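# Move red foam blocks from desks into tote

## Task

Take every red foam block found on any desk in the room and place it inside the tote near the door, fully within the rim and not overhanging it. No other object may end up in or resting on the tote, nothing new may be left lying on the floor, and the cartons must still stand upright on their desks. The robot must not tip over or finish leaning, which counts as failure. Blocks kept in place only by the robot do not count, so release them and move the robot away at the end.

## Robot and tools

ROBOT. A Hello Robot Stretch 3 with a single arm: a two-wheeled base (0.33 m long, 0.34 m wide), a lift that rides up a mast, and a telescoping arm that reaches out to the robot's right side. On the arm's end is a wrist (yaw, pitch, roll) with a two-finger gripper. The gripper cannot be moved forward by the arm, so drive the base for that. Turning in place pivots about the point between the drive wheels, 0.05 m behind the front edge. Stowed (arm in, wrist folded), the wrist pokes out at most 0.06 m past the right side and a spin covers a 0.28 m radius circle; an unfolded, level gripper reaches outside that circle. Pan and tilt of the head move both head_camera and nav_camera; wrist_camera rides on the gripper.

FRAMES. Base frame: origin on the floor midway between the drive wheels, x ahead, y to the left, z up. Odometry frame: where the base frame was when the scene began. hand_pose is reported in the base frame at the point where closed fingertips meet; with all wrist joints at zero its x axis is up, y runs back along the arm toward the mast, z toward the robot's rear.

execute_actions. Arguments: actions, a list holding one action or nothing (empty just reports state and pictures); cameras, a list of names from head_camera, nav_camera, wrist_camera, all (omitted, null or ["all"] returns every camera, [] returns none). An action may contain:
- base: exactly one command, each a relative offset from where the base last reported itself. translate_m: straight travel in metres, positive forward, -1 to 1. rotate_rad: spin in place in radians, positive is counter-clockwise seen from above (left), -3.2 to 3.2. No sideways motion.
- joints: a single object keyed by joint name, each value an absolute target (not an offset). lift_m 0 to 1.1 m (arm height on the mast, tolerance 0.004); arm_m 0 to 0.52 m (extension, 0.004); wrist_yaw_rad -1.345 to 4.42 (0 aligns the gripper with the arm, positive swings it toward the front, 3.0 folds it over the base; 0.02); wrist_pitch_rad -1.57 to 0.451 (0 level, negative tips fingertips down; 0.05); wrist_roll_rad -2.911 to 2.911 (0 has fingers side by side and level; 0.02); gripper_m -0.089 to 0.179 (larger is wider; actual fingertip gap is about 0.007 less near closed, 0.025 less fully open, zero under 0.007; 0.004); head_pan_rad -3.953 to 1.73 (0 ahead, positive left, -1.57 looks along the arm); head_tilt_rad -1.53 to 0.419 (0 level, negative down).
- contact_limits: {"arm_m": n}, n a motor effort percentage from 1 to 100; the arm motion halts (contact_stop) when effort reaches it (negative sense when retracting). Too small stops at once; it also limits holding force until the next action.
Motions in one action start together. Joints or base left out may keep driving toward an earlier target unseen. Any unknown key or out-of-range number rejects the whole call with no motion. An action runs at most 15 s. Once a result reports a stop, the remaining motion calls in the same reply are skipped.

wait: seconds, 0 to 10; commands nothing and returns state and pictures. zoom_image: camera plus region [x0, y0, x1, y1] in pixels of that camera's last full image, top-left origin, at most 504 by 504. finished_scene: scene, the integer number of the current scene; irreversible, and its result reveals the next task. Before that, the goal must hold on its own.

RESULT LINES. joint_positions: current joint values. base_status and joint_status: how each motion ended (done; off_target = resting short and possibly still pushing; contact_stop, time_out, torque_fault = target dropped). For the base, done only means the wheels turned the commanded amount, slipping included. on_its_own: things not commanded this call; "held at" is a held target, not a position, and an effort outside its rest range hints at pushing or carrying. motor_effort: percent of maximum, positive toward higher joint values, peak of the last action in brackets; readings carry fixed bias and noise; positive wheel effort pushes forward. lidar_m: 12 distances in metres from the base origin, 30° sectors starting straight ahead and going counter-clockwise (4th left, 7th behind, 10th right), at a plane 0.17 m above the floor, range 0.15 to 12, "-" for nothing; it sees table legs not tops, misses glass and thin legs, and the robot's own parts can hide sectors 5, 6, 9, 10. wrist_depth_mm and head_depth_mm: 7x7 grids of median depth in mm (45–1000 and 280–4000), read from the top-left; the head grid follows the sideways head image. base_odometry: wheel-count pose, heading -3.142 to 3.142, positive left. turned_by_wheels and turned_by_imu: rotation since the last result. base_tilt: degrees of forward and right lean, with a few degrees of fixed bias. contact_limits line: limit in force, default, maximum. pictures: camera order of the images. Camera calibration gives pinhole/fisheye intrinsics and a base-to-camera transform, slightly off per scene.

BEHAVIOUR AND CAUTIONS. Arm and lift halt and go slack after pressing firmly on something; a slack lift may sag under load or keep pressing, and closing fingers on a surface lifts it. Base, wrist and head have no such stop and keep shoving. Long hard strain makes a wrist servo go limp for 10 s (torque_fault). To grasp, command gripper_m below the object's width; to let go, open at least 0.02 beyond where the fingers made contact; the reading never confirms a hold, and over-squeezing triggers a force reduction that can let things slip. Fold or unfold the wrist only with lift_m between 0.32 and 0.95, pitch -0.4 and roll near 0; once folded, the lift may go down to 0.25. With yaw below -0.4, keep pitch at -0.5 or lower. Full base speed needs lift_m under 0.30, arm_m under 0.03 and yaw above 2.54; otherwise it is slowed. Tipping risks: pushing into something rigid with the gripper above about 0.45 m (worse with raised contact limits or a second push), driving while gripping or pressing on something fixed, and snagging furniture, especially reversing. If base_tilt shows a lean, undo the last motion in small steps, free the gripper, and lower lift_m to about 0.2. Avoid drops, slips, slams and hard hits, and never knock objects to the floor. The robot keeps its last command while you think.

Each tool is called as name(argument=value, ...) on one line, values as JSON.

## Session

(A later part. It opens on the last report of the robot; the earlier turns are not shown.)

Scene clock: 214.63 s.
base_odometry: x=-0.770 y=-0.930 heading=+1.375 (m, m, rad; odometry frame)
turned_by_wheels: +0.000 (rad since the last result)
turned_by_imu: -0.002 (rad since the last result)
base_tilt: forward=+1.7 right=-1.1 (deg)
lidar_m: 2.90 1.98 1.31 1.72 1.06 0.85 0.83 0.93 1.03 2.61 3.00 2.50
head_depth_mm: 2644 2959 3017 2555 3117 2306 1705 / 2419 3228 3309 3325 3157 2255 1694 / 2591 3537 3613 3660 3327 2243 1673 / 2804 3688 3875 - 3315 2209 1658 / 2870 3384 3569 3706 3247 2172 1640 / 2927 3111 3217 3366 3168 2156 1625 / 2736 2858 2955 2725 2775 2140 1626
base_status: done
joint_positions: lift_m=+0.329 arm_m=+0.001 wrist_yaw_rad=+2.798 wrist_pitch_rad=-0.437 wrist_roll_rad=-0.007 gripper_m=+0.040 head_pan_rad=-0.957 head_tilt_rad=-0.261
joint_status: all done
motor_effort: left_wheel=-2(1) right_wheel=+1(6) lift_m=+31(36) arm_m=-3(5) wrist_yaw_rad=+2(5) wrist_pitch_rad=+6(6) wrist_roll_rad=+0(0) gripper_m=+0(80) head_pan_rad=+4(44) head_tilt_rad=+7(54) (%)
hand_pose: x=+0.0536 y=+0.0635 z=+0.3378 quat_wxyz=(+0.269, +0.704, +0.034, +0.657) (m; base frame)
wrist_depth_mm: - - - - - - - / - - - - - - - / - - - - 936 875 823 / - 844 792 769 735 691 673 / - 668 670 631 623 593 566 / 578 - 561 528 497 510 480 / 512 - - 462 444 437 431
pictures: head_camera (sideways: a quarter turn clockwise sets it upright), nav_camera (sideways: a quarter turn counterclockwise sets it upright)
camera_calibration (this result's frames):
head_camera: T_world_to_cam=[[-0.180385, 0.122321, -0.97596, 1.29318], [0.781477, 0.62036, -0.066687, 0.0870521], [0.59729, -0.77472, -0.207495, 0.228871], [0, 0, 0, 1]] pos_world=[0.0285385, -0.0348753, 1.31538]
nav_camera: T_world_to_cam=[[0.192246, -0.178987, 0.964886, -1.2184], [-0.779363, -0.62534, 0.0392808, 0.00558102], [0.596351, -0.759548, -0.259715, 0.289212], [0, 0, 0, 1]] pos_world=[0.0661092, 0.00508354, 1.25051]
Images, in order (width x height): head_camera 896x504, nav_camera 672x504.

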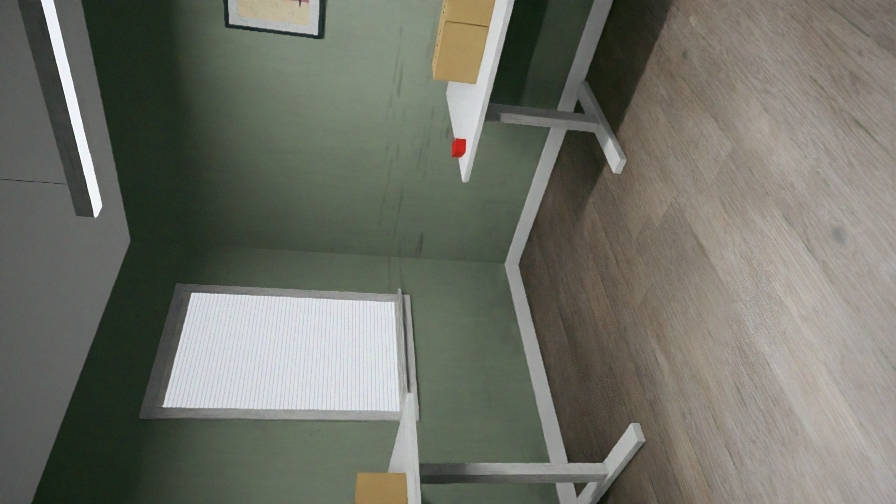

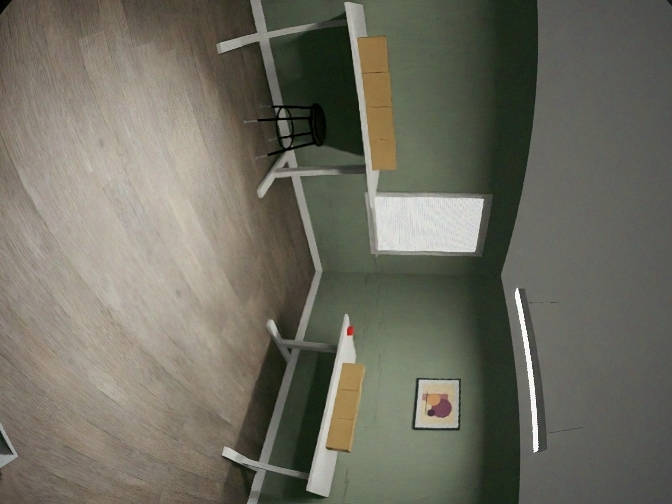

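execute_actions(actions=[{"base": {"rotate_rad": -0.95}, "joints": {"lift_m": 0.29, "head_pan_rad": -0.15, "head_tilt_rad": -0.3}}], cameras=[])

execute_actions(actions=[{"base": {"translate_m": 1.0}}], cameras=[])

execute_actions(actions=[{"base": {"translate_m": 1.0}, "joints": {"head_pan_rad": -0.5, "head_tilt_rad": -0.55}}], cameras=["head_camera", "nav_camera"])

Scene clock: 220.27 s.
base_odometry: x=-0.770 y=-0.930 heading=+0.425 (m, m, rad; odometry frame)
turned_by_wheels: -0.950 (rad since the last result)
turned_by_imu: -0.967 (rad since the last result)
base_tilt: forward=+1.7 right=-1.1 (deg)
lidar_m: 2.99 2.49 2.46 1.98 1.73 1.72 1.00 0.84 0.83 0.97 1.03 2.61
head_depth_mm: 2690 2745 2854 2394 2969 2153 1650 / 2802 2955 3052 2555 3132 2128 1625 / 3013 3148 3272 3311 3112 2127 1620 / 3096 3403 3497 3587 3005 2105 1599 / 3187 3617 3766 - 3008 2065 1584 / 3253 3539 3696 3858 2891 2062 1570 / 3034 3142 3306 3428 2887 2022 1556
base_status: done
joint_positions: lift_m=+0.291 arm_m=+0.001 wrist_yaw_rad=+2.798 wrist_pitch_rad=-0.437 wrist_roll_rad=-0.007 gripper_m=+0.040 head_pan_rad=-0.157 head_tilt_rad=-0.297
joint_status: all done
motor_effort: left_wheel=+1(8) right_wheel=-2(5) lift_m=+8(32) arm_m=-4(4) wrist_yaw_rad=+1(2) wrist_pitch_rad=+5(5) wrist_roll_rad=+0(0) gripper_m=+0(0) head_pan_rad=+4(47) head_tilt_rad=-2(8) (%)
hand_pose: x=+0.0535 y=+0.0635 z=+0.2992 quat_wxyz=(+0.269, +0.704, +0.034, +0.657) (m; base frame)
wrist_depth_mm: - - - - - - - / - - - - - - - / - - 972 921 852 804 757 / - 776 749 714 673 638 626 / - 636 622 581 568 533 521 / 527 - 524 490 456 470 448 / 466 - - 420 415 404 394
pictures: none
No camera images: the call's "cameras" was empty. Leave "cameras" out to get every camera's image.

Scene clock: 225.37 s.
base_odometry: x=+0.141 y=-0.517 heading=+0.425 (m, m, rad; odometry frame)
turned_by_wheels: +0.000 (rad since the last result)
turned_by_imu: -0.004 (rad since the last result)
base_tilt: forward=+1.7 right=-1.1 (deg)
lidar_m: 2.56 1.63 1.90 2.50 2.48 2.05 1.81 1.54 1.23 1.51 1.87 2.03
head_depth_mm: 2033 2061 2134 2154 1681 2170 1640 / 2150 2218 2269 2291 2424 2142 1620 / 2289 2372 2452 2477 2570 2109 1606 / 2434 2546 2652 2723 2774 2101 1604 / 2607 2704 2839 2960 2982 2059 1578 / 2609 2726 2846 3006 2926 2037 1571 / 2336 2441 2547 2650 2715 2014 1563
base_status: done
joint_positions: lift_m=+0.291 arm_m=+0.001 wrist_yaw_rad=+2.799 wrist_pitch_rad=-0.437 wrist_roll_rad=-0.007 gripper_m=+0.040 head_pan_rad=-0.157 head_tilt_rad=-0.297
joint_status: not commanded
motor_effort: left_wheel=+1(7) right_wheel=-2(6) lift_m=+8(7) arm_m=-3(3) wrist_yaw_rad=+2(2) wrist_pitch_rad=+5(5) wrist_roll_rad=+0(0) gripper_m=+0(0) head_pan_rad=+4(4) head_tilt_rad=-1(2) (%)
hand_pose: x=+0.0534 y=+0.0635 z=+0.2992 quat_wxyz=(+0.269, +0.704, +0.034, +0.657) (m; base frame)
wrist_depth_mm: - - - - - - - / - - - - - - - / - - 962 919 820 804 774 / - 785 735 702 671 634 625 / - 631 613 577 575 537 519 / 531 - 521 484 464 462 447 / 464 - - 425 413 405 392
pictures: none
No camera images: the call's "cameras" was empty. Leave "cameras" out to get every camera's image.

Scene clock: 230.47 s.
base_odometry: x=+1.052 y=-0.105 heading=+0.426 (m, m, rad; odometry frame)
turned_by_wheels: +0.000 (rad since the last result)
turned_by_imu: -0.004 (rad since the last result)
base_tilt: forward=+1.7 right=-1.1 (deg)
lidar_m: 1.71 1.56 1.10 1.05 2.76 2.96 2.61 2.00 1.89 1.50 1.53 1.10
head_depth_mm: 1194 1308 1414 951 930 1609 1324 / 1236 1348 1455 1287 962 1609 1311 / 1287 1384 1504 1267 990 1593 1307 / 1317 1420 1557 1258 989 1492 1271 / 1352 1465 1611 1752 1788 1573 1295 / 1388 1511 1659 1834 1973 1551 1293 / 1428 1558 1710 1910 1959 1546 1279
base_status: done
joint_positions: lift_m=+0.291 arm_m=+0.001 wrist_yaw_rad=+2.799 wrist_pitch_rad=-0.437 wrist_roll_rad=-0.007 gripper_m=+0.040 head_pan_rad=-0.493 head_tilt_rad=-0.544
joint_status: all done
motor_effort: left_wheel=+1(8) right_wheel=-2(7) lift_m=+8(8) arm_m=-4(3) wrist_yaw_rad=+1(2) wrist_pitch_rad=+5(5) wrist_roll_rad=+0(0) gripper_m=+0(1) head_pan_rad=-4(31) head_tilt_rad=-4(29) (%)
hand_pose: x=+0.0534 y=+0.0636 z=+0.2992 quat_wxyz=(+0.269, +0.704, +0.034, +0.657) (m; base frame)
wrist_depth_mm: - - - - - - - / - - - - - - - / - - 945 888 834 813 760 / - 772 754 707 664 642 617 / - 633 612 579 567 535 523 / 533 - 522 486 459 455 445 / 461 - - 423 412 399 395
pictures: head_camera (sideways: a quarter turn clockwise sets it upright), nav_camera (sideways: a quarter turn counterclockwise sets it upright)
camera_calibration (this result's frames):
head_camera: T_world_to_cam=[[-0.449305, 0.153943, -0.880015, 1.16956], [0.406692, 0.912301, -0.0480521, 0.0650563], [0.795441, -0.379485, -0.472509, 0.572555], [0, 0, 0, 1]] pos_world=[0.0435988, -0.0221207, 1.3029]
nav_camera: T_world_to_cam=[[0.480681, -0.196836, 0.854518, -1.07613], [-0.40951, -0.912081, 0.0202605, 0.0280983], [0.775402, -0.359672, -0.519026, 0.62557], [0, 0, 0, 1]] pos_world=[0.0437148, 0.0388063, 1.24369]
Images, in order (width x height): head_camera 896x504, nav_camera 672x504.

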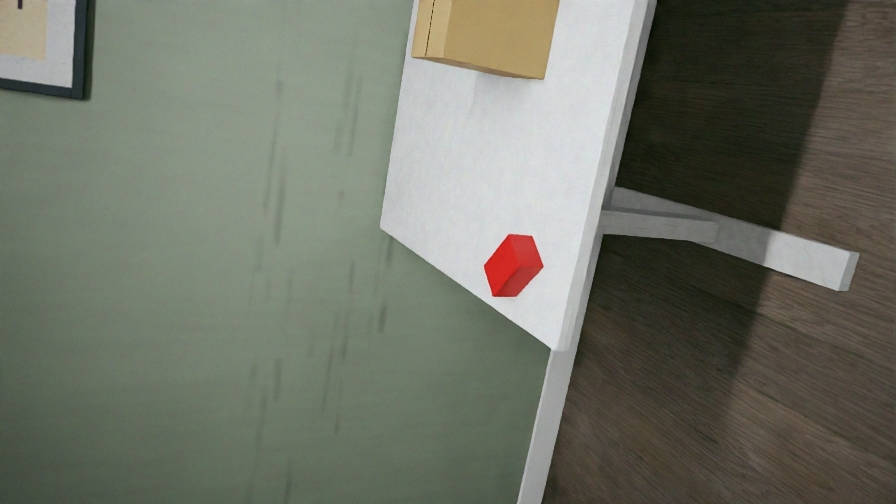

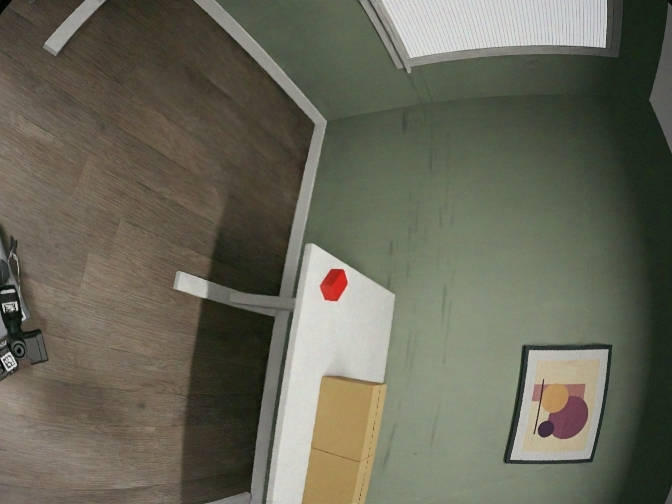

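zoom_image(camera="head_camera", region=[440, 200, 620, 370])

Region (440, 200, 620, 370) of head_camera's 896x504 image, scaled by 2.800, with more detail than that image has.

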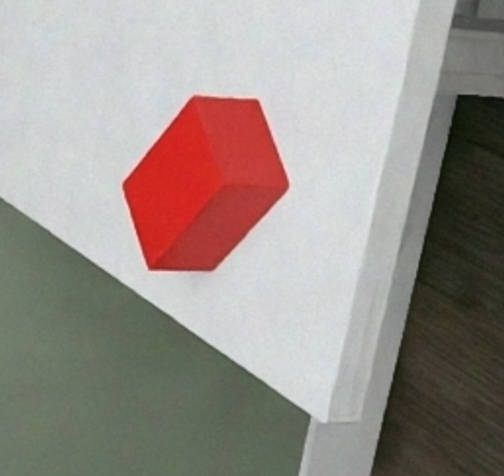

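execute_actions(actions=[{"base": {"translate_m": 0.46}, "joints": {"lift_m": 0.75, "wrist_yaw_rad": -0.3, "wrist_pitch_rad": -0.42, "head_pan_rad": -1.2, "head_tilt_rad": -0.7}}], cameras=["head_camera"])

Scene clock: 253.70 s.
base_odometry: x=+1.471 y=+0.085 heading=+0.426 (m, m, rad; odometry frame)
turned_by_wheels: +0.000 (rad since the last result)
turned_by_imu: -0.003 (rad since the last result)
base_tilt: forward=+1.7 right=-1.1 (deg)
lidar_m: 1.32 1.25 1.25 0.94 2.28 3.09 3.01 2.20 2.51 1.41 0.74 1.18
head_depth_mm: 1229 1388 1384 887 833 1431 1277 / 1169 1317 1364 821 796 1429 1230 / 1116 1256 1344 793 770 1393 1206 / 1069 1192 1276 935 766 1331 1196 / 1022 1142 1236 964 761 676 1188 / 988 1091 1188 957 695 654 1187 / 947 1041 1140 950 750 650 1182
base_status: done
joint_positions: lift_m=+0.749 arm_m=+0.001 wrist_yaw_rad=-0.298 wrist_pitch_rad=-0.437 wrist_roll_rad=-0.007 gripper_m=+0.040 head_pan_rad=-1.193 head_tilt_rad=-0.691
joint_status: all done
motor_effort: left_wheel=+1(7) right_wheel=-2(6) lift_m=+31(28) arm_m=-4(4) wrist_yaw_rad=-4(3) wrist_pitch_rad=+5(6) wrist_roll_rad=+0(0) gripper_m=-1(0) head_pan_rad=-3(45) head_tilt_rad=-6(24) (%)
hand_pose: x=-0.0867 y=-0.3577 z=+0.7578 quat_wxyz=(+0.663, +0.050, -0.703, -0.254) (m; base frame)
wrist_depth_mm: 380 479 668 - - - - / 379 482 547 - - - - / 383 399 - - - - - / 319 333 - - - - - / 264 - - - - - - / 955 - - - 939 952 910 / 913 921 890 886 845 843 793
pictures: head_camera (sideways: a quarter turn clockwise sets it upright)
camera_calibration (this result's frames):
head_camera: T_world_to_cam=[[-0.290255, 0.522587, -0.801658, 1.06642], [0.896477, 0.441564, -0.0367389, 0.047332], [0.334784, -0.729332, -0.596653, 0.736885], [0, 0, 0, 1]] pos_world=[0.0204044, -0.0407626, 1.29631]
Images, in order (width x height): head_camera 896x504.

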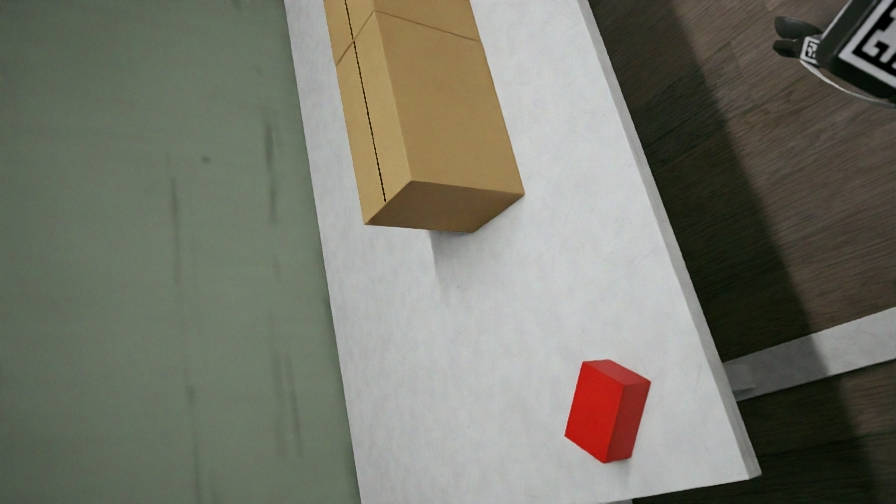

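execute_actions(actions=[{"base": {"translate_m": 0.44}, "joints": {"lift_m": 0.92, "arm_m": 0.4, "wrist_yaw_rad": -0.38, "wrist_pitch_rad": -0.33, "gripper_m": 0.14, "head_pan_rad": -1.95, "head_tilt_rad": -0.6}}], cameras=["head_camera", "wrist_camera"])

Scene clock: 262.90 s.
base_odometry: x=+1.872 y=+0.267 heading=+0.426 (m, m, rad; odometry frame)
turned_by_wheels: +0.000 (rad since the last result)
turned_by_imu: -0.004 (rad since the last result)
base_tilt: forward=+1.7 right=-1.1 (deg)
lidar_m: 0.95 0.96 0.96 1.07 0.98 3.44 3.38 2.54 1.68 0.56 0.85 0.85
head_depth_mm: 2256 2467 2619 2417 1906 1611 - / 2366 2576 1584 1135 1838 - - / 2347 2585 1156 1026 - - 1200 / 1831 2047 1658 - - 669 559 / 1492 1643 1755 1027 829 664 556 / 1264 1358 - 995 824 662 581 / 1092 1155 1194 1010 817 658 892
base_status: done
joint_positions: lift_m=+0.919 arm_m=+0.400 wrist_yaw_rad=-0.379 wrist_pitch_rad=-0.348 wrist_roll_rad=-0.007 gripper_m=+0.140 head_pan_rad=-1.943 head_tilt_rad=-0.606
joint_status: all done
motor_effort: left_wheel=+0(5) right_wheel=-2(3) lift_m=+30(32) arm_m=+3(4) wrist_yaw_rad=-1(1) wrist_pitch_rad=+6(7) wrist_roll_rad=+0(0) gripper_m=+0(83) head_pan_rad=-4(44) head_tilt_rad=+5(18) (%)
hand_pose: x=-0.1077 y=-0.7608 z=+0.9480 quat_wxyz=(+0.664, -0.010, -0.704, -0.252) (m; base frame)
wrist_depth_mm: 420 548 797 - - - - / 422 554 830 - - - - / 429 556 813 870 727 353 - / 434 558 681 645 563 275 - / 429 545 534 469 454 - 213 / 432 465 437 423 388 182 180 / 402 369 368 360 340 196 183
pictures: head_camera (sideways: a quarter turn clockwise sets it upright), wrist_camera
camera_calibration (this result's frames):
head_camera: T_world_to_cam=[[0.118267, 0.514633, -0.849215, 1.12593], [0.955669, -0.291229, -0.0433954, 0.0556415], [-0.269649, -0.806436, -0.526262, 0.648992], [0, 0, 0, 1]] pos_world=[-0.0113356, -0.0398673, 1.30011]
wrist_camera: T_world_to_cam=[[-0.875612, 0.472328, -0.101046, 0.358341], [0.317411, 0.404984, -0.857461, 1.18396], [-0.364081, -0.782876, -0.50453, 0.0117076], [0, 0, 0, 1]] pos_world=[-0.0577699, -0.639571, 1.05731]
Images, in order (width x height): head_camera 896x504, wrist_camera 644x364.

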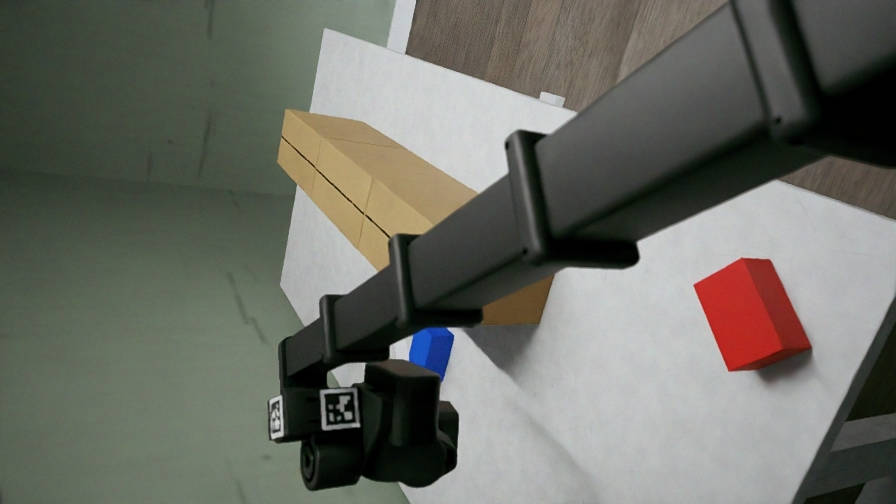

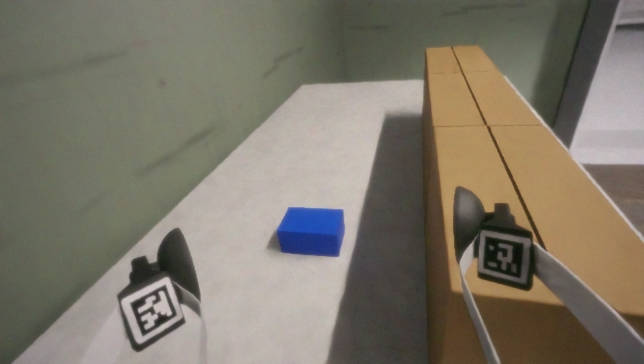

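zoom_image(camera="head_camera", region=[660, 230, 840, 400])

Region (660, 230, 840, 400) of head_camera's 896x504 image, scaled by 2.800, with more detail than that image has.

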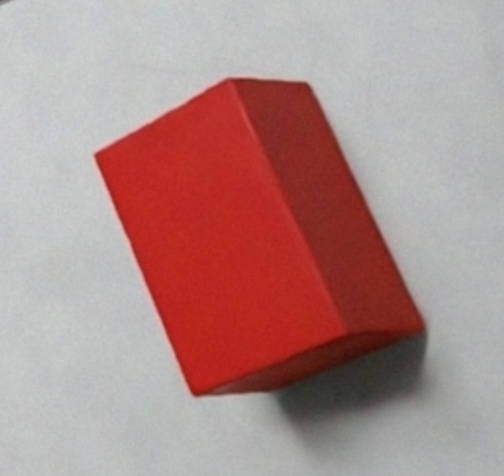

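execute_actions(actions=[{"base": {"translate_m": -0.108}, "joints": {"lift_m": 0.925, "arm_m": 0.2575, "wrist_yaw_rad": 1.74, "wrist_pitch_rad": -1.35, "gripper_m": 0.135, "head_pan_rad": -1.6, "head_tilt_rad": -0.95}}], cameras=["head_camera", "wrist_camera"])

Scene clock: 274.20 s.
base_odometry: x=+1.773 y=+0.222 heading=+0.426 (m, m, rad; odometry frame)
turned_by_wheels: +0.000 (rad since the last result)
turned_by_imu: +0.000 (rad since the last result)
base_tilt: forward=+1.7 right=-1.1 (deg)
lidar_m: 1.04 1.03 1.03 0.95 1.91 3.35 3.28 2.45 1.64 0.59 0.58 0.93
head_depth_mm: 1569 - - 775 1431 1250 1115 / 1486 726 801 735 1375 1247 1113 / 1335 - - 733 642 1247 1122 / 1208 1096 927 715 613 1191 1123 / 1092 1085 896 727 637 1231 1106 / 993 1044 865 725 1332 1230 1097 / 910 1005 864 758 1396 1239 1102
base_status: done
joint_positions: lift_m=+0.924 arm_m=+0.258 wrist_yaw_rad=+1.738 wrist_pitch_rad=-1.349 wrist_roll_rad=-0.007 gripper_m=+0.135 head_pan_rad=-1.607 head_tilt_rad=-0.938
joint_status: all done
motor_effort: left_wheel=+1(2) right_wheel=-1(7) lift_m=+30(33) arm_m=-4(4) wrist_yaw_rad=+2(3) wrist_pitch_rad=-1(5) wrist_roll_rad=+0(0) gripper_m=+0(34) head_pan_rad=+4(31) head_tilt_rad=-7(36) (%)
hand_pose: x=+0.0111 y=-0.3975 z=+0.8077 quat_wxyz=(+0.694, +0.706, -0.017, +0.139) (m; base frame)
wrist_depth_mm: 953 970 960 974 263 263 266 / 942 936 967 259 259 261 266 / 939 967 948 258 259 261 264 / 964 938 254 212 258 259 262 / 930 - 254 210 257 258 260 / 910 - 253 210 256 257 259 / 917 927 252 251 254 256 256
pictures: head_camera (sideways: a quarter turn clockwise sets it upright), wrist_camera
camera_calibration (this result's frames):
head_camera: T_world_to_cam=[[-0.0491535, 0.773005, -0.632493, 0.844482], [0.998604, 0.0502964, -0.0161354, 0.019877], [0.0193394, -0.632403, -0.774398, 0.969992], [0, 0, 0, 1]] pos_world=[0.00290094, -0.040363, 1.28561]
wrist_camera: T_world_to_cam=[[0.0187373, -0.998926, 0.0423778, -0.434045], [-0.998697, -0.0207119, -0.0466482, 0.069246], [0.0474758, -0.0414485, -0.998012, 0.957352], [0, 0, 0, 1]] pos_world=[0.0318375, -0.392464, 0.977073]
Images, in order (width x height): head_camera 896x504, wrist_camera 644x364.

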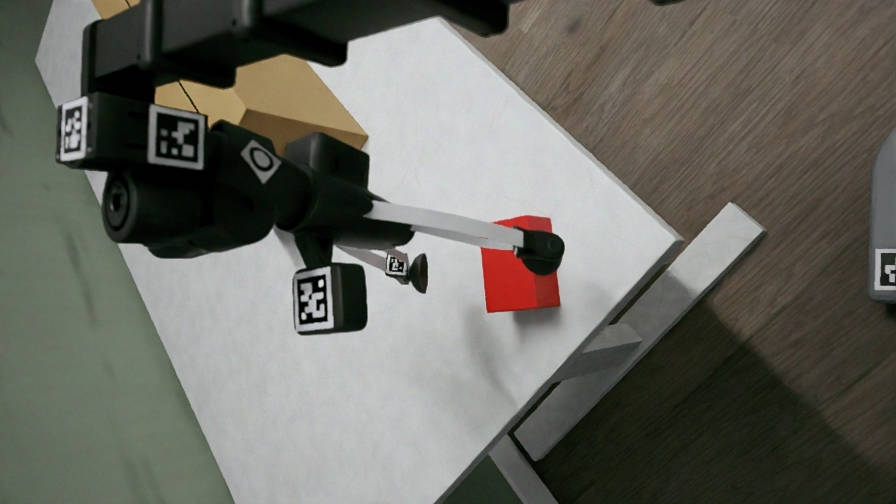

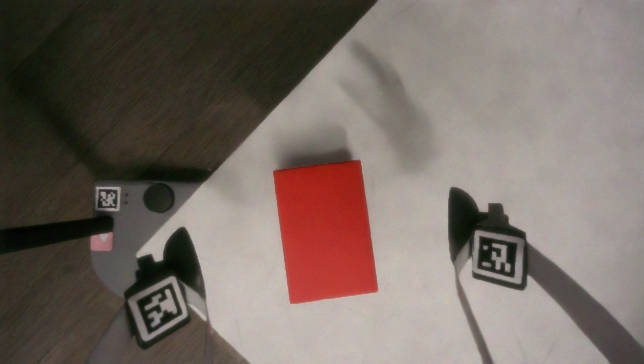

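execute_actions(actions=[{"joints": {"lift_m": 0.864, "arm_m": 0.264, "gripper_m": 0.12}}], cameras=["wrist_camera"])

execute_actions(actions=[{"joints": {"gripper_m": 0.015}}], cameras=["head_camera", "wrist_camera"])

Scene clock: 277.13 s.
base_odometry: x=+1.773 y=+0.222 heading=+0.426 (m, m, rad; odometry frame)
turned_by_wheels: +0.000 (rad since the last result)
turned_by_imu: -0.001 (rad since the last result)
base_tilt: forward=+1.7 right=-1.1 (deg)
lidar_m: 1.04 1.03 1.03 0.95 1.92 3.35 3.30 2.46 1.64 0.58 0.58 0.93
head_depth_mm: 1481 817 - - - 1263 1115 / 1413 814 800 727 1368 1248 1110 / 1329 1182 - 716 642 1247 1117 / 1217 1127 873 641 614 1195 1123 / 1090 1088 894 712 637 1234 1107 / 996 1045 867 725 1327 1234 1097 / 913 1006 863 758 1411 1234 1097
base_status: not commanded
joint_positions: lift_m=+0.865 arm_m=+0.264 wrist_yaw_rad=+1.738 wrist_pitch_rad=-1.349 wrist_roll_rad=-0.007 gripper_m=+0.120 head_pan_rad=-1.607 head_tilt_rad=-0.938
joint_status: all done
motor_effort: left_wheel=+1(1) right_wheel=-1(1) lift_m=+8(24) arm_m=+4(5) wrist_yaw_rad=+3(4) wrist_pitch_rad=-1(1) wrist_roll_rad=+0(0) gripper_m=+0(63) head_pan_rad=+4(4) head_tilt_rad=-7(7) (%)
hand_pose: x=+0.0111 y=-0.4035 z=+0.7482 quat_wxyz=(+0.694, +0.706, -0.017, +0.139) (m; base frame)
wrist_depth_mm: 898 927 912 201 201 202 203 / 894 869 906 198 200 201 203 / 891 916 196 198 198 201 202 / 879 883 195 152 199 200 200 / 907 193 195 152 196 200 200 / 848 192 194 151 196 197 199 / 861 889 192 150 196 197 198
pictures: wrist_camera
camera_calibration (this result's frames):
wrist_camera: T_world_to_cam=[[0.018827, -0.998924, 0.0423778, -0.437495], [-0.998695, -0.0208017, -0.046648, 0.0663059], [0.0474793, -0.0414442, -0.998012, 0.897644], [0, 0, 0, 1]] pos_world=[0.0318365, -0.398443, 0.917493]
Images, in order (width x height): wrist_camera 644x364.

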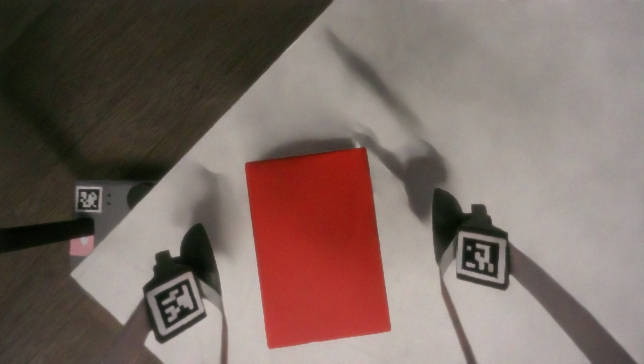

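Scene clock: 278.67 s.
base_odometry: x=+1.773 y=+0.222 heading=+0.426 (m, m, rad; odometry frame)
turned_by_wheels: +0.000 (rad since the last result)
turned_by_imu: +0.000 (rad since the last result)
base_tilt: forward=+1.7 right=-1.1 (deg)
lidar_m: 1.04 1.03 1.02 0.95 1.91 3.37 3.29 2.45 1.64 0.59 0.58 0.93
head_depth_mm: 1483 818 - - - 1264 1111 / 1415 814 798 726 1377 1253 1112 / 1331 1179 - 717 641 1252 1117 / 1216 1134 873 637 614 1189 1124 / 1088 1085 896 711 638 1236 1103 / 991 1042 868 723 1338 1234 1100 / 911 1002 866 757 1399 1231 1099
base_status: not commanded
joint_positions: lift_m=+0.865 arm_m=+0.264 wrist_yaw_rad=+1.738 wrist_pitch_rad=-1.349 wrist_roll_rad=-0.007 gripper_m=+0.016 head_pan_rad=-1.607 head_tilt_rad=-0.938
joint_status: all done
motor_effort: left_wheel=+1(1) right_wheel=-1(1) lift_m=+7(7) arm_m=+3(4) wrist_yaw_rad=+2(2) wrist_pitch_rad=-1(1) wrist_roll_rad=+0(0) gripper_m=-20(94) head_pan_rad=+5(4) head_tilt_rad=-6(7) (%)
hand_pose: x=+0.0110 y=-0.4035 z=+0.7482 quat_wxyz=(+0.694, +0.706, -0.016, +0.139) (m; base frame)
wrist_depth_mm: 881 913 903 199 201 203 204 / 897 881 915 199 200 202 203 / 901 914 196 196 199 200 201 / 889 895 195 148 197 199 201 / 866 193 195 148 197 198 201 / 875 191 193 147 195 198 199 / 883 879 192 147 196 196 198
pictures: head_camera (sideways: a quarter turn clockwise sets it upright), wrist_camera
camera_calibration (this result's frames):
head_camera: T_world_to_cam=[[-0.0491535, 0.773006, -0.632491, 0.84448], [0.998604, 0.0502965, -0.0161352, 0.0198768], [0.0193395, -0.632401, -0.774399, 0.969994], [0, 0, 0, 1]] pos_world=[0.00290095, -0.040363, 1.28561]
wrist_camera: T_world_to_cam=[[0.0188698, -0.998922, 0.0424083, -0.437524], [-0.998704, -0.0208374, -0.0464438, 0.0660862], [0.0472774, -0.0414769, -0.99802, 0.897634], [0, 0, 0, 1]] pos_world=[0.0318187, -0.398444, 0.917481]
Images, in order (width x height): head_camera 896x504, wrist_camera 644x364.

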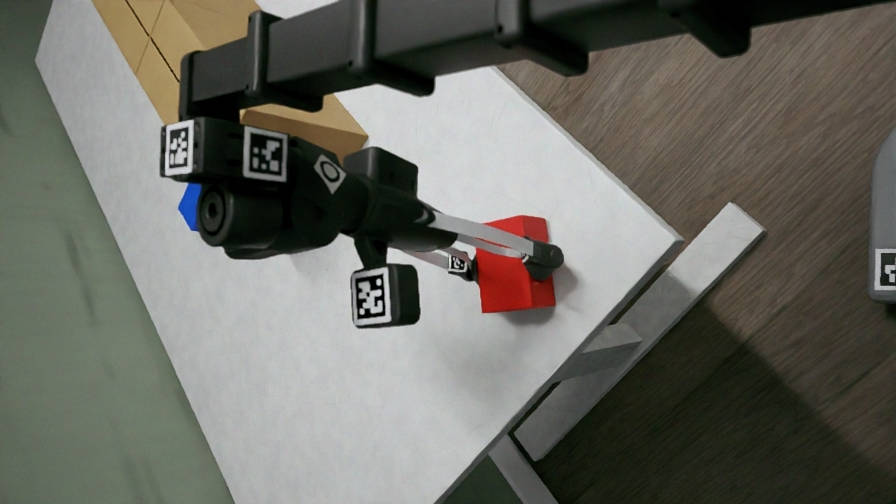

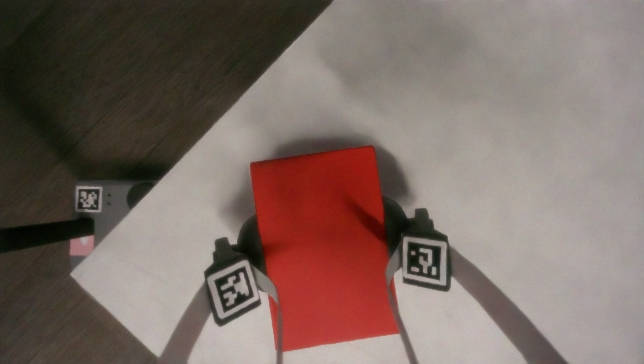

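execute_actions(actions=[{"base": {"translate_m": -0.08}, "joints": {"lift_m": 0.875, "arm_m": 0.16, "wrist_yaw_rad": 2.8, "wrist_pitch_rad": -0.4}}], cameras=["head_camera"])

execute_actions(actions=[{"base": {"translate_m": -0.56}, "joints": {"lift_m": 0.288, "arm_m": 0.0, "head_pan_rad": -2.9, "head_tilt_rad": -0.5}}], cameras=["head_camera", "wrist_camera"])

Scene clock: 287.53 s.
base_odometry: x=+1.700 y=+0.189 heading=+0.426 (m, m, rad; odometry frame)
turned_by_wheels: +0.000 (rad since the last result)
turned_by_imu: +0.000 (rad since the last result)
base_tilt: forward=+1.6 right=-1.0 (deg)
lidar_m: 1.11 1.08 1.08 0.94 1.97 3.29 3.22 2.39 1.60 1.19 0.61 0.99
head_depth_mm: 1486 902 - - 1433 1252 1112 / 1470 799 - 776 1426 1250 1111 / 1392 751 - 716 1394 1245 1117 / 1276 1022 798 - - 1240 1125 / 1163 1085 895 728 611 1202 335 / 1060 1081 867 725 641 1245 306 / 973 1038 865 724 1355 1237 1079
base_status: done
joint_positions: lift_m=+0.874 arm_m=+0.160 wrist_yaw_rad=+2.798 wrist_pitch_rad=-0.422 wrist_roll_rad=-0.007 gripper_m=+0.016 head_pan_rad=-1.607 head_tilt_rad=-0.938
joint_status: all done
motor_effort: left_wheel=+1(3) right_wheel=-2(8) lift_m=+31(33) arm_m=-4(5) wrist_yaw_rad=+2(4) wrist_pitch_rad=+7(7) wrist_roll_rad=+0(0) gripper_m=-18(19) head_pan_rad=+3(4) head_tilt_rad=-7(8) (%)
hand_pose: x=+0.0541 y=-0.0944 z=+0.8861 quat_wxyz=(+0.264, +0.704, +0.029, +0.659) (m; base frame)
wrist_depth_mm: - 960 - - - - 947 / - - - - - - - / - - - - - - - / - - - 149 - - - / - - - 148 - - - / - - - 147 - - - / - - - 147 958 942 953
pictures: head_camera (sideways: a quarter turn clockwise sets it upright)
camera_calibration (this result's frames):
head_camera: T_world_to_cam=[[-0.0492001, 0.773035, -0.632453, 0.844431], [0.998601, 0.0503589, -0.016131, 0.0198713], [0.0193798, -0.632362, -0.774431, 0.970034], [0, 0, 0, 1]] pos_world=[0.00290346, -0.0403624, 1.28561]
Images, in order (width x height): head_camera 896x504.

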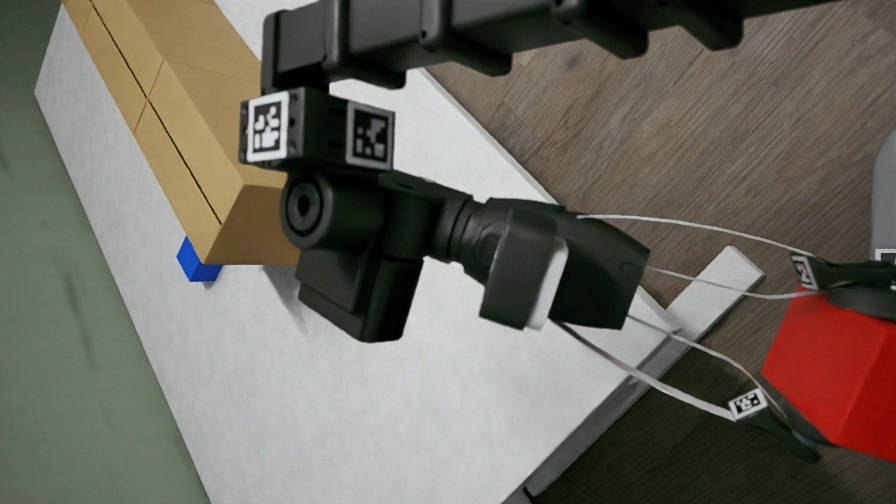

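Scene clock: 294.60 s.
base_odometry: x=+1.190 y=-0.042 heading=+0.426 (m, m, rad; odometry frame)
turned_by_wheels: +0.000 (rad since the last result)
turned_by_imu: +0.001 (rad since the last result)
base_tilt: forward=+1.8 right=-1.1 (deg)
lidar_m: 1.58 1.46 1.03 1.02 1.85 2.87 2.74 2.13 1.99 1.49 1.42 0.97
head_depth_mm: 2767 3073 3428 3088 2167 1671 1358 / 2548 2819 3087 3055 2145 1657 1346 / 2399 2607 2868 2975 2115 1644 1339 / 2262 2465 2665 2824 2098 1636 1328 / 2120 2346 2521 2685 2077 1608 1322 / 2001 2117 2266 2436 2063 1603 1317 / 1894 2016 2150 2342 2047 1592 1301
base_status: done
joint_positions: lift_m=+0.289 arm_m=+0.001 wrist_yaw_rad=+2.799 wrist_pitch_rad=-0.421 wrist_roll_rad=-0.007 gripper_m=+0.016 head_pan_rad=-2.893 head_tilt_rad=-0.506
joint_status: all done
motor_effort: left_wheel=+1(7) right_wheel=-1(8) lift_m=+8(28) arm_m=-4(3) wrist_yaw_rad=+1(1) wrist_pitch_rad=+7(7) wrist_roll_rad=+0(0) gripper_m=-18(18) head_pan_rad=-4(45) head_tilt_rad=+4(38) (%)
hand_pose: x=+0.0540 y=+0.0654 z=+0.3007 quat_wxyz=(+0.264, +0.704, +0.029, +0.659) (m; base frame)
wrist_depth_mm: - - - - - - - / - - - - - - - / - - - 912 888 823 771 / - 788 746 148 675 653 639 / - 639 630 148 539 538 523 / 535 - 517 147 453 469 454 / 470 - - 146 406 406 395
pictures: head_camera (sideways: a quarter turn clockwise sets it upright), wrist_camera
camera_calibration (this result's frames):
head_camera: T_world_to_cam=[[0.402603, 0.181636, -0.897173, 1.18675], [0.314435, -0.947918, -0.0508077, 0.0692091], [-0.859675, -0.261648, -0.438747, 0.53872], [0, 0, 0, 1]] pos_world=[-0.0364255, -0.00899644, 1.3046]
wrist_camera: T_world_to_cam=[[0.889833, -0.446837, -0.092385, 0.00637838], [-0.323125, -0.47414, -0.819013, 0.323523], [0.322161, 0.758636, -0.566289, 0.271442], [0, 0, 0, 1]] pos_world=[0.0114146, -0.0496805, 0.419273]
Images, in order (width x height): head_camera 896x504, wrist_camera 644x364.

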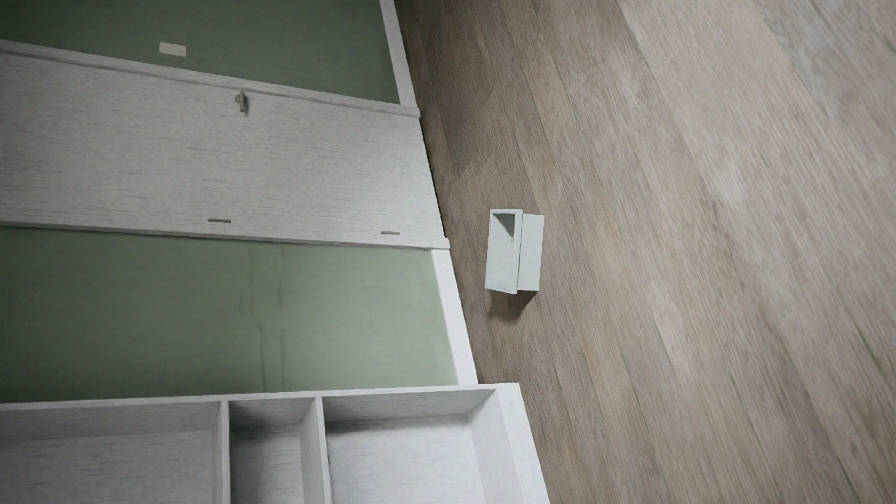

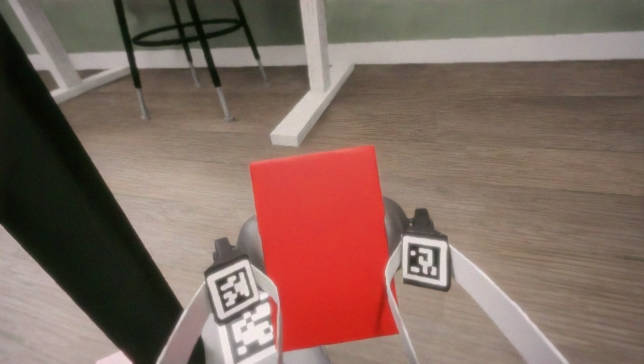

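execute_actions(actions=[])

Scene clock: 296.93 s.
base_odometry: x=+1.190 y=-0.042 heading=+0.426 (m, m, rad; odometry frame)
turned_by_wheels: +0.000 (rad since the last result)
turned_by_imu: +0.000 (rad since the last result)
base_tilt: forward=+1.7 right=-1.1 (deg)
lidar_m: 1.58 1.45 1.03 1.02 1.84 2.88 2.73 2.12 1.99 1.49 1.42 0.97
head_depth_mm: 2751 3054 3383 3097 2162 1669 1352 / 2560 2813 3070 3046 2138 1652 1348 / 2406 2607 2889 3014 2133 1635 1335 / 2268 2479 2677 2806 2095 1629 1325 / 2125 2309 2516 2678 2068 1606 1324 / 2004 2115 2249 2443 2044 1596 1312 / 1884 2012 2158 2337 2047 1585 1305
base_status: done
joint_positions: lift_m=+0.289 arm_m=+0.001 wrist_yaw_rad=+2.799 wrist_pitch_rad=-0.421 wrist_roll_rad=-0.007 gripper_m=+0.016 head_pan_rad=-2.893 head_tilt_rad=-0.506
joint_status: all done
motor_effort: left_wheel=+1(7) right_wheel=-1(8) lift_m=+8(28) arm_m=-4(3) wrist_yaw_rad=+1(1) wrist_pitch_rad=+7(7) wrist_roll_rad=+0(0) gripper_m=-19(18) head_pan_rad=-4(45) head_tilt_rad=+4(38) (%)
hand_pose: x=+0.0540 y=+0.0654 z=+0.3007 quat_wxyz=(+0.264, +0.704, +0.029, +0.659) (m; base frame)
wrist_depth_mm: - - - - - - - / - - - - - - - / - - - 919 876 842 774 / - 789 725 148 674 652 620 / - 631 619 148 537 534 526 / 533 - 520 148 451 463 453 / 463 - - 147 407 403 396
pictures: head_camera (sideways: a quarter turn clockwise sets it upright), nav_camera (sideways: a quarter turn counterclockwise sets it upright), wrist_camera
camera_calibration (this result's frames):
head_camera: T_world_to_cam=[[0.402603, 0.181636, -0.897173, 1.18675], [0.314435, -0.947918, -0.0508077, 0.0692091], [-0.859675, -0.261648, -0.438747, 0.53872], [0, 0, 0, 1]] pos_world=[-0.0364255, -0.00899644, 1.3046]
nav_camera: T_world_to_cam=[[-0.455616, -0.171425, 0.873515, -1.0952], [-0.313233, 0.949399, 0.0229379, 0.0240242], [-0.833246, -0.263163, -0.486257, 0.592746], [0, 0, 0, 1]] pos_world=[0.00244059, -0.0545634, 1.24435]
wrist_camera: T_world_to_cam=[[0.889832, -0.446837, -0.0923852, 0.00637839], [-0.323126, -0.474139, -0.819013, 0.323523], [0.322162, 0.758636, -0.566289, 0.271442], [0, 0, 0, 1]] pos_world=[0.0114146, -0.0496805, 0.419273]
Images, in order (width x height): head_camera 896x504, nav_camera 672x504, wrist_camera 644x364.

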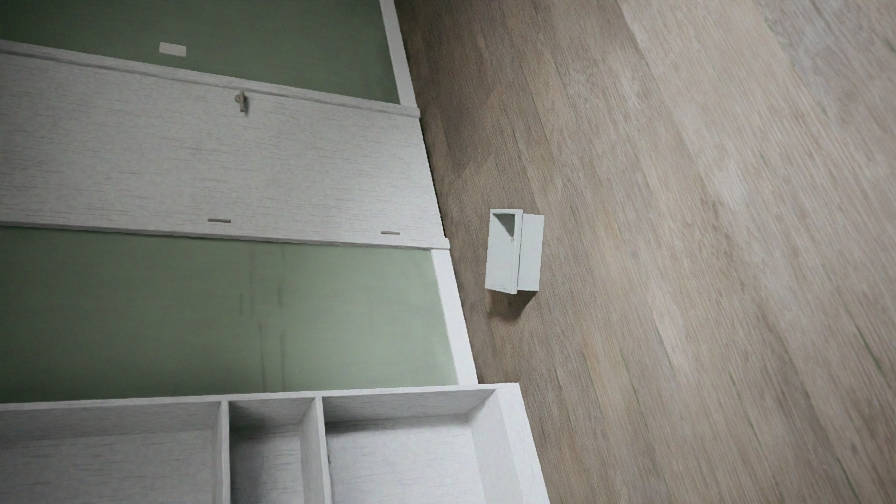

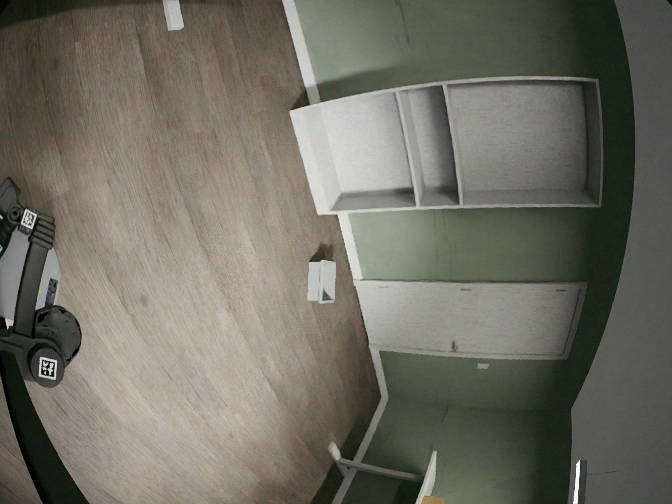

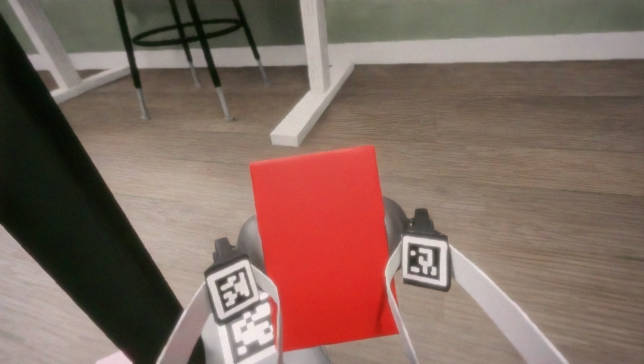

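execute_actions(actions=[{"base": {"translate_m": -1.0}, "joints": {"head_pan_rad": -2.65, "head_tilt_rad": -0.85}}], cameras=["head_camera"])

Scene clock: 302.47 s.
base_odometry: x=+0.280 y=-0.455 heading=+0.426 (m, m, rad; odometry frame)
turned_by_wheels: +0.000 (rad since the last result)
turned_by_imu: +0.003 (rad since the last result)
base_tilt: forward=+1.7 right=-1.1 (deg)
lidar_m: 2.43 1.71 1.50 2.39 2.60 2.18 1.94 1.64 1.33 1.53 1.79 1.88
head_depth_mm: 1603 1841 2117 1842 1525 1311 1141 / 1552 1789 2072 1821 1530 1308 1139 / 1515 1731 2029 1821 1515 1303 1138 / 1465 1682 1956 1710 1504 1290 1135 / 1427 1627 1883 1793 1502 1290 1131 / 1395 1572 1807 1745 1500 1282 1123 / 1346 1494 1686 1686 1483 1281 1121
base_status: done
joint_positions: lift_m=+0.289 arm_m=+0.001 wrist_yaw_rad=+2.799 wrist_pitch_rad=-0.421 wrist_roll_rad=-0.007 gripper_m=+0.016 head_pan_rad=-2.657 head_tilt_rad=-0.840
joint_status: all done
motor_effort: left_wheel=+1(7) right_wheel=-1(8) lift_m=+8(7) arm_m=-4(3) wrist_yaw_rad=+1(1) wrist_pitch_rad=+7(7) wrist_roll_rad=+0(0) gripper_m=-18(18) head_pan_rad=+4(29) head_tilt_rad=-6(37) (%)
hand_pose: x=+0.0540 y=+0.0654 z=+0.3007 quat_wxyz=(+0.264, +0.704, +0.029, +0.659) (m; base frame)
wrist_depth_mm: - - - - - - - / - - - - - - - / - - - 950 880 839 774 / - 810 729 148 683 645 633 / - 638 616 148 542 543 531 / 535 - 522 146 452 463 457 / 471 - - 147 408 409 393
pictures: head_camera (sideways: a quarter turn clockwise sets it upright)
camera_calibration (this result's frames):
head_camera: T_world_to_cam=[[0.588016, 0.396557, -0.704968, 0.935035], [0.538593, -0.842209, -0.0245152, 0.0335953], [-0.603452, -0.365275, -0.708816, 0.888505], [0, 0, 0, 1]] pos_world=[-0.0317403, -0.0179516, 1.28978]
Images, in order (width x height): head_camera 896x504.

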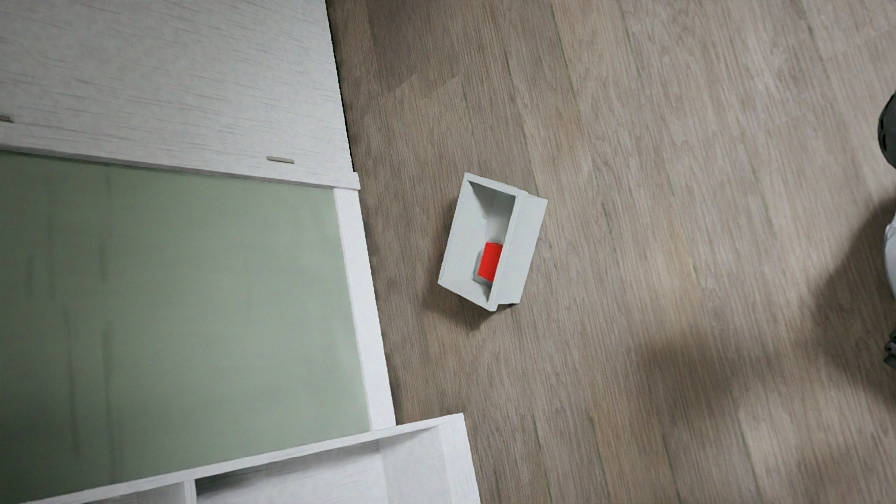

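zoom_image(camera="head_camera", region=[400, 150, 600, 330])

Region (400, 150, 600, 330) of head_camera's 896x504 image, scaled by 2.520, with more detail than that image has; it fills the top 454 rows of this view, and the rest is white.

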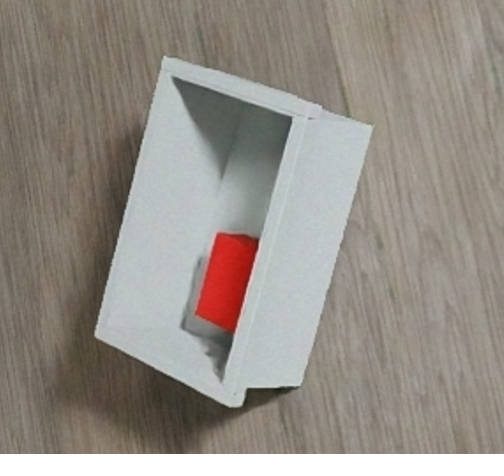

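execute_actions(actions=[{"base": {"translate_m": -0.72}, "joints": {"head_pan_rad": -1.98, "head_tilt_rad": -1.13}}], cameras=["head_camera"])

Scene clock: 309.60 s.
base_odometry: x=-0.376 y=-0.753 heading=+0.426 (m, m, rad; odometry frame)
turned_by_wheels: +0.000 (rad since the last result)
turned_by_imu: +0.001 (rad since the last result)
base_tilt: forward=+1.7 right=-1.0 (deg)
lidar_m: 2.57 2.10 2.18 2.01 2.05 1.60 1.35 1.14 1.15 1.00 1.57 2.26
head_depth_mm: 1038 1222 1481 1459 1308 1194 - / 1080 1276 1552 1463 1310 1199 - / 1123 1344 1596 1452 1291 1220 - / 1169 1408 1612 1399 1288 - - / 1128 1307 1547 1454 1303 1200 1083 / 970 1478 1547 1446 1306 1185 1090 / 1286 1601 1576 1448 1304 1184 1081
base_status: done
joint_positions: lift_m=+0.289 arm_m=+0.001 wrist_yaw_rad=+2.799 wrist_pitch_rad=-0.421 wrist_roll_rad=-0.007 gripper_m=+0.016 head_pan_rad=-1.987 head_tilt_rad=-1.116
joint_status: all done
motor_effort: left_wheel=+0(6) right_wheel=-1(8) lift_m=+8(8) arm_m=-4(4) wrist_yaw_rad=+1(1) wrist_pitch_rad=+7(7) wrist_roll_rad=+0(0) gripper_m=-19(19) head_pan_rad=+4(43) head_tilt_rad=-9(35) (%)
hand_pose: x=+0.0540 y=+0.0654 z=+0.3007 quat_wxyz=(+0.264, +0.704, +0.029, +0.659) (m; base frame)
wrist_depth_mm: - - - - - - - / - - - - - - - / - - - 927 881 841 781 / - 805 733 148 665 670 620 / - 639 620 147 537 547 535 / 542 - 523 148 448 466 449 / 468 - - 147 408 408 394
pictures: head_camera (sideways: a quarter turn clockwise sets it upright)
camera_calibration (this result's frames):
head_camera: T_world_to_cam=[[0.281147, 0.827501, -0.486002, 0.651623], [0.946737, -0.322006, -0.000594178, -0.0000414504], [-0.156987, -0.459949, -0.873957, 1.10049], [0, 0, 0, 1]] pos_world=[-0.010399, -0.0330621, 1.27847]
Images, in order (width x height): head_camera 896x504.

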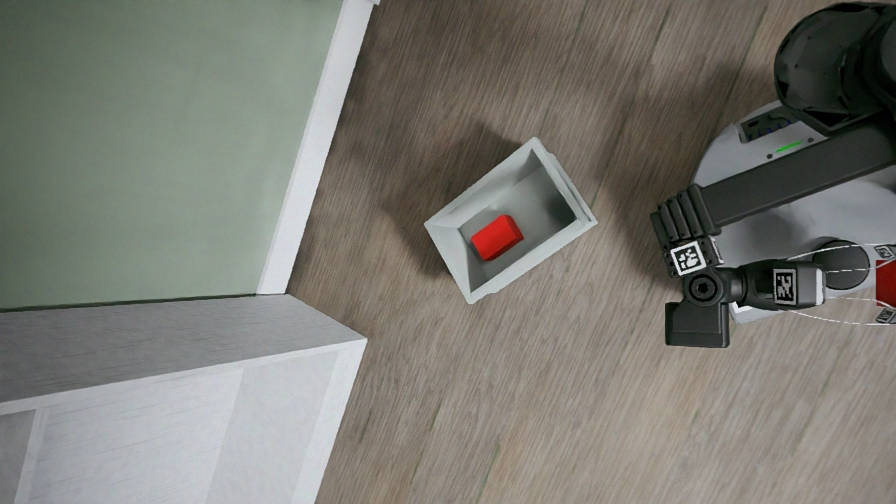

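zoom_image(camera="head_camera", region=[400, 120, 760, 360])

Region (400, 120, 760, 360) of head_camera's 896x504 image, scaled by 1.400, with more detail than that image has.

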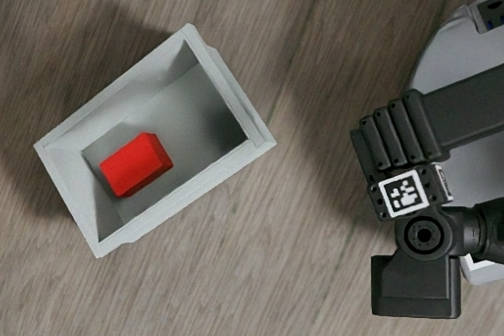

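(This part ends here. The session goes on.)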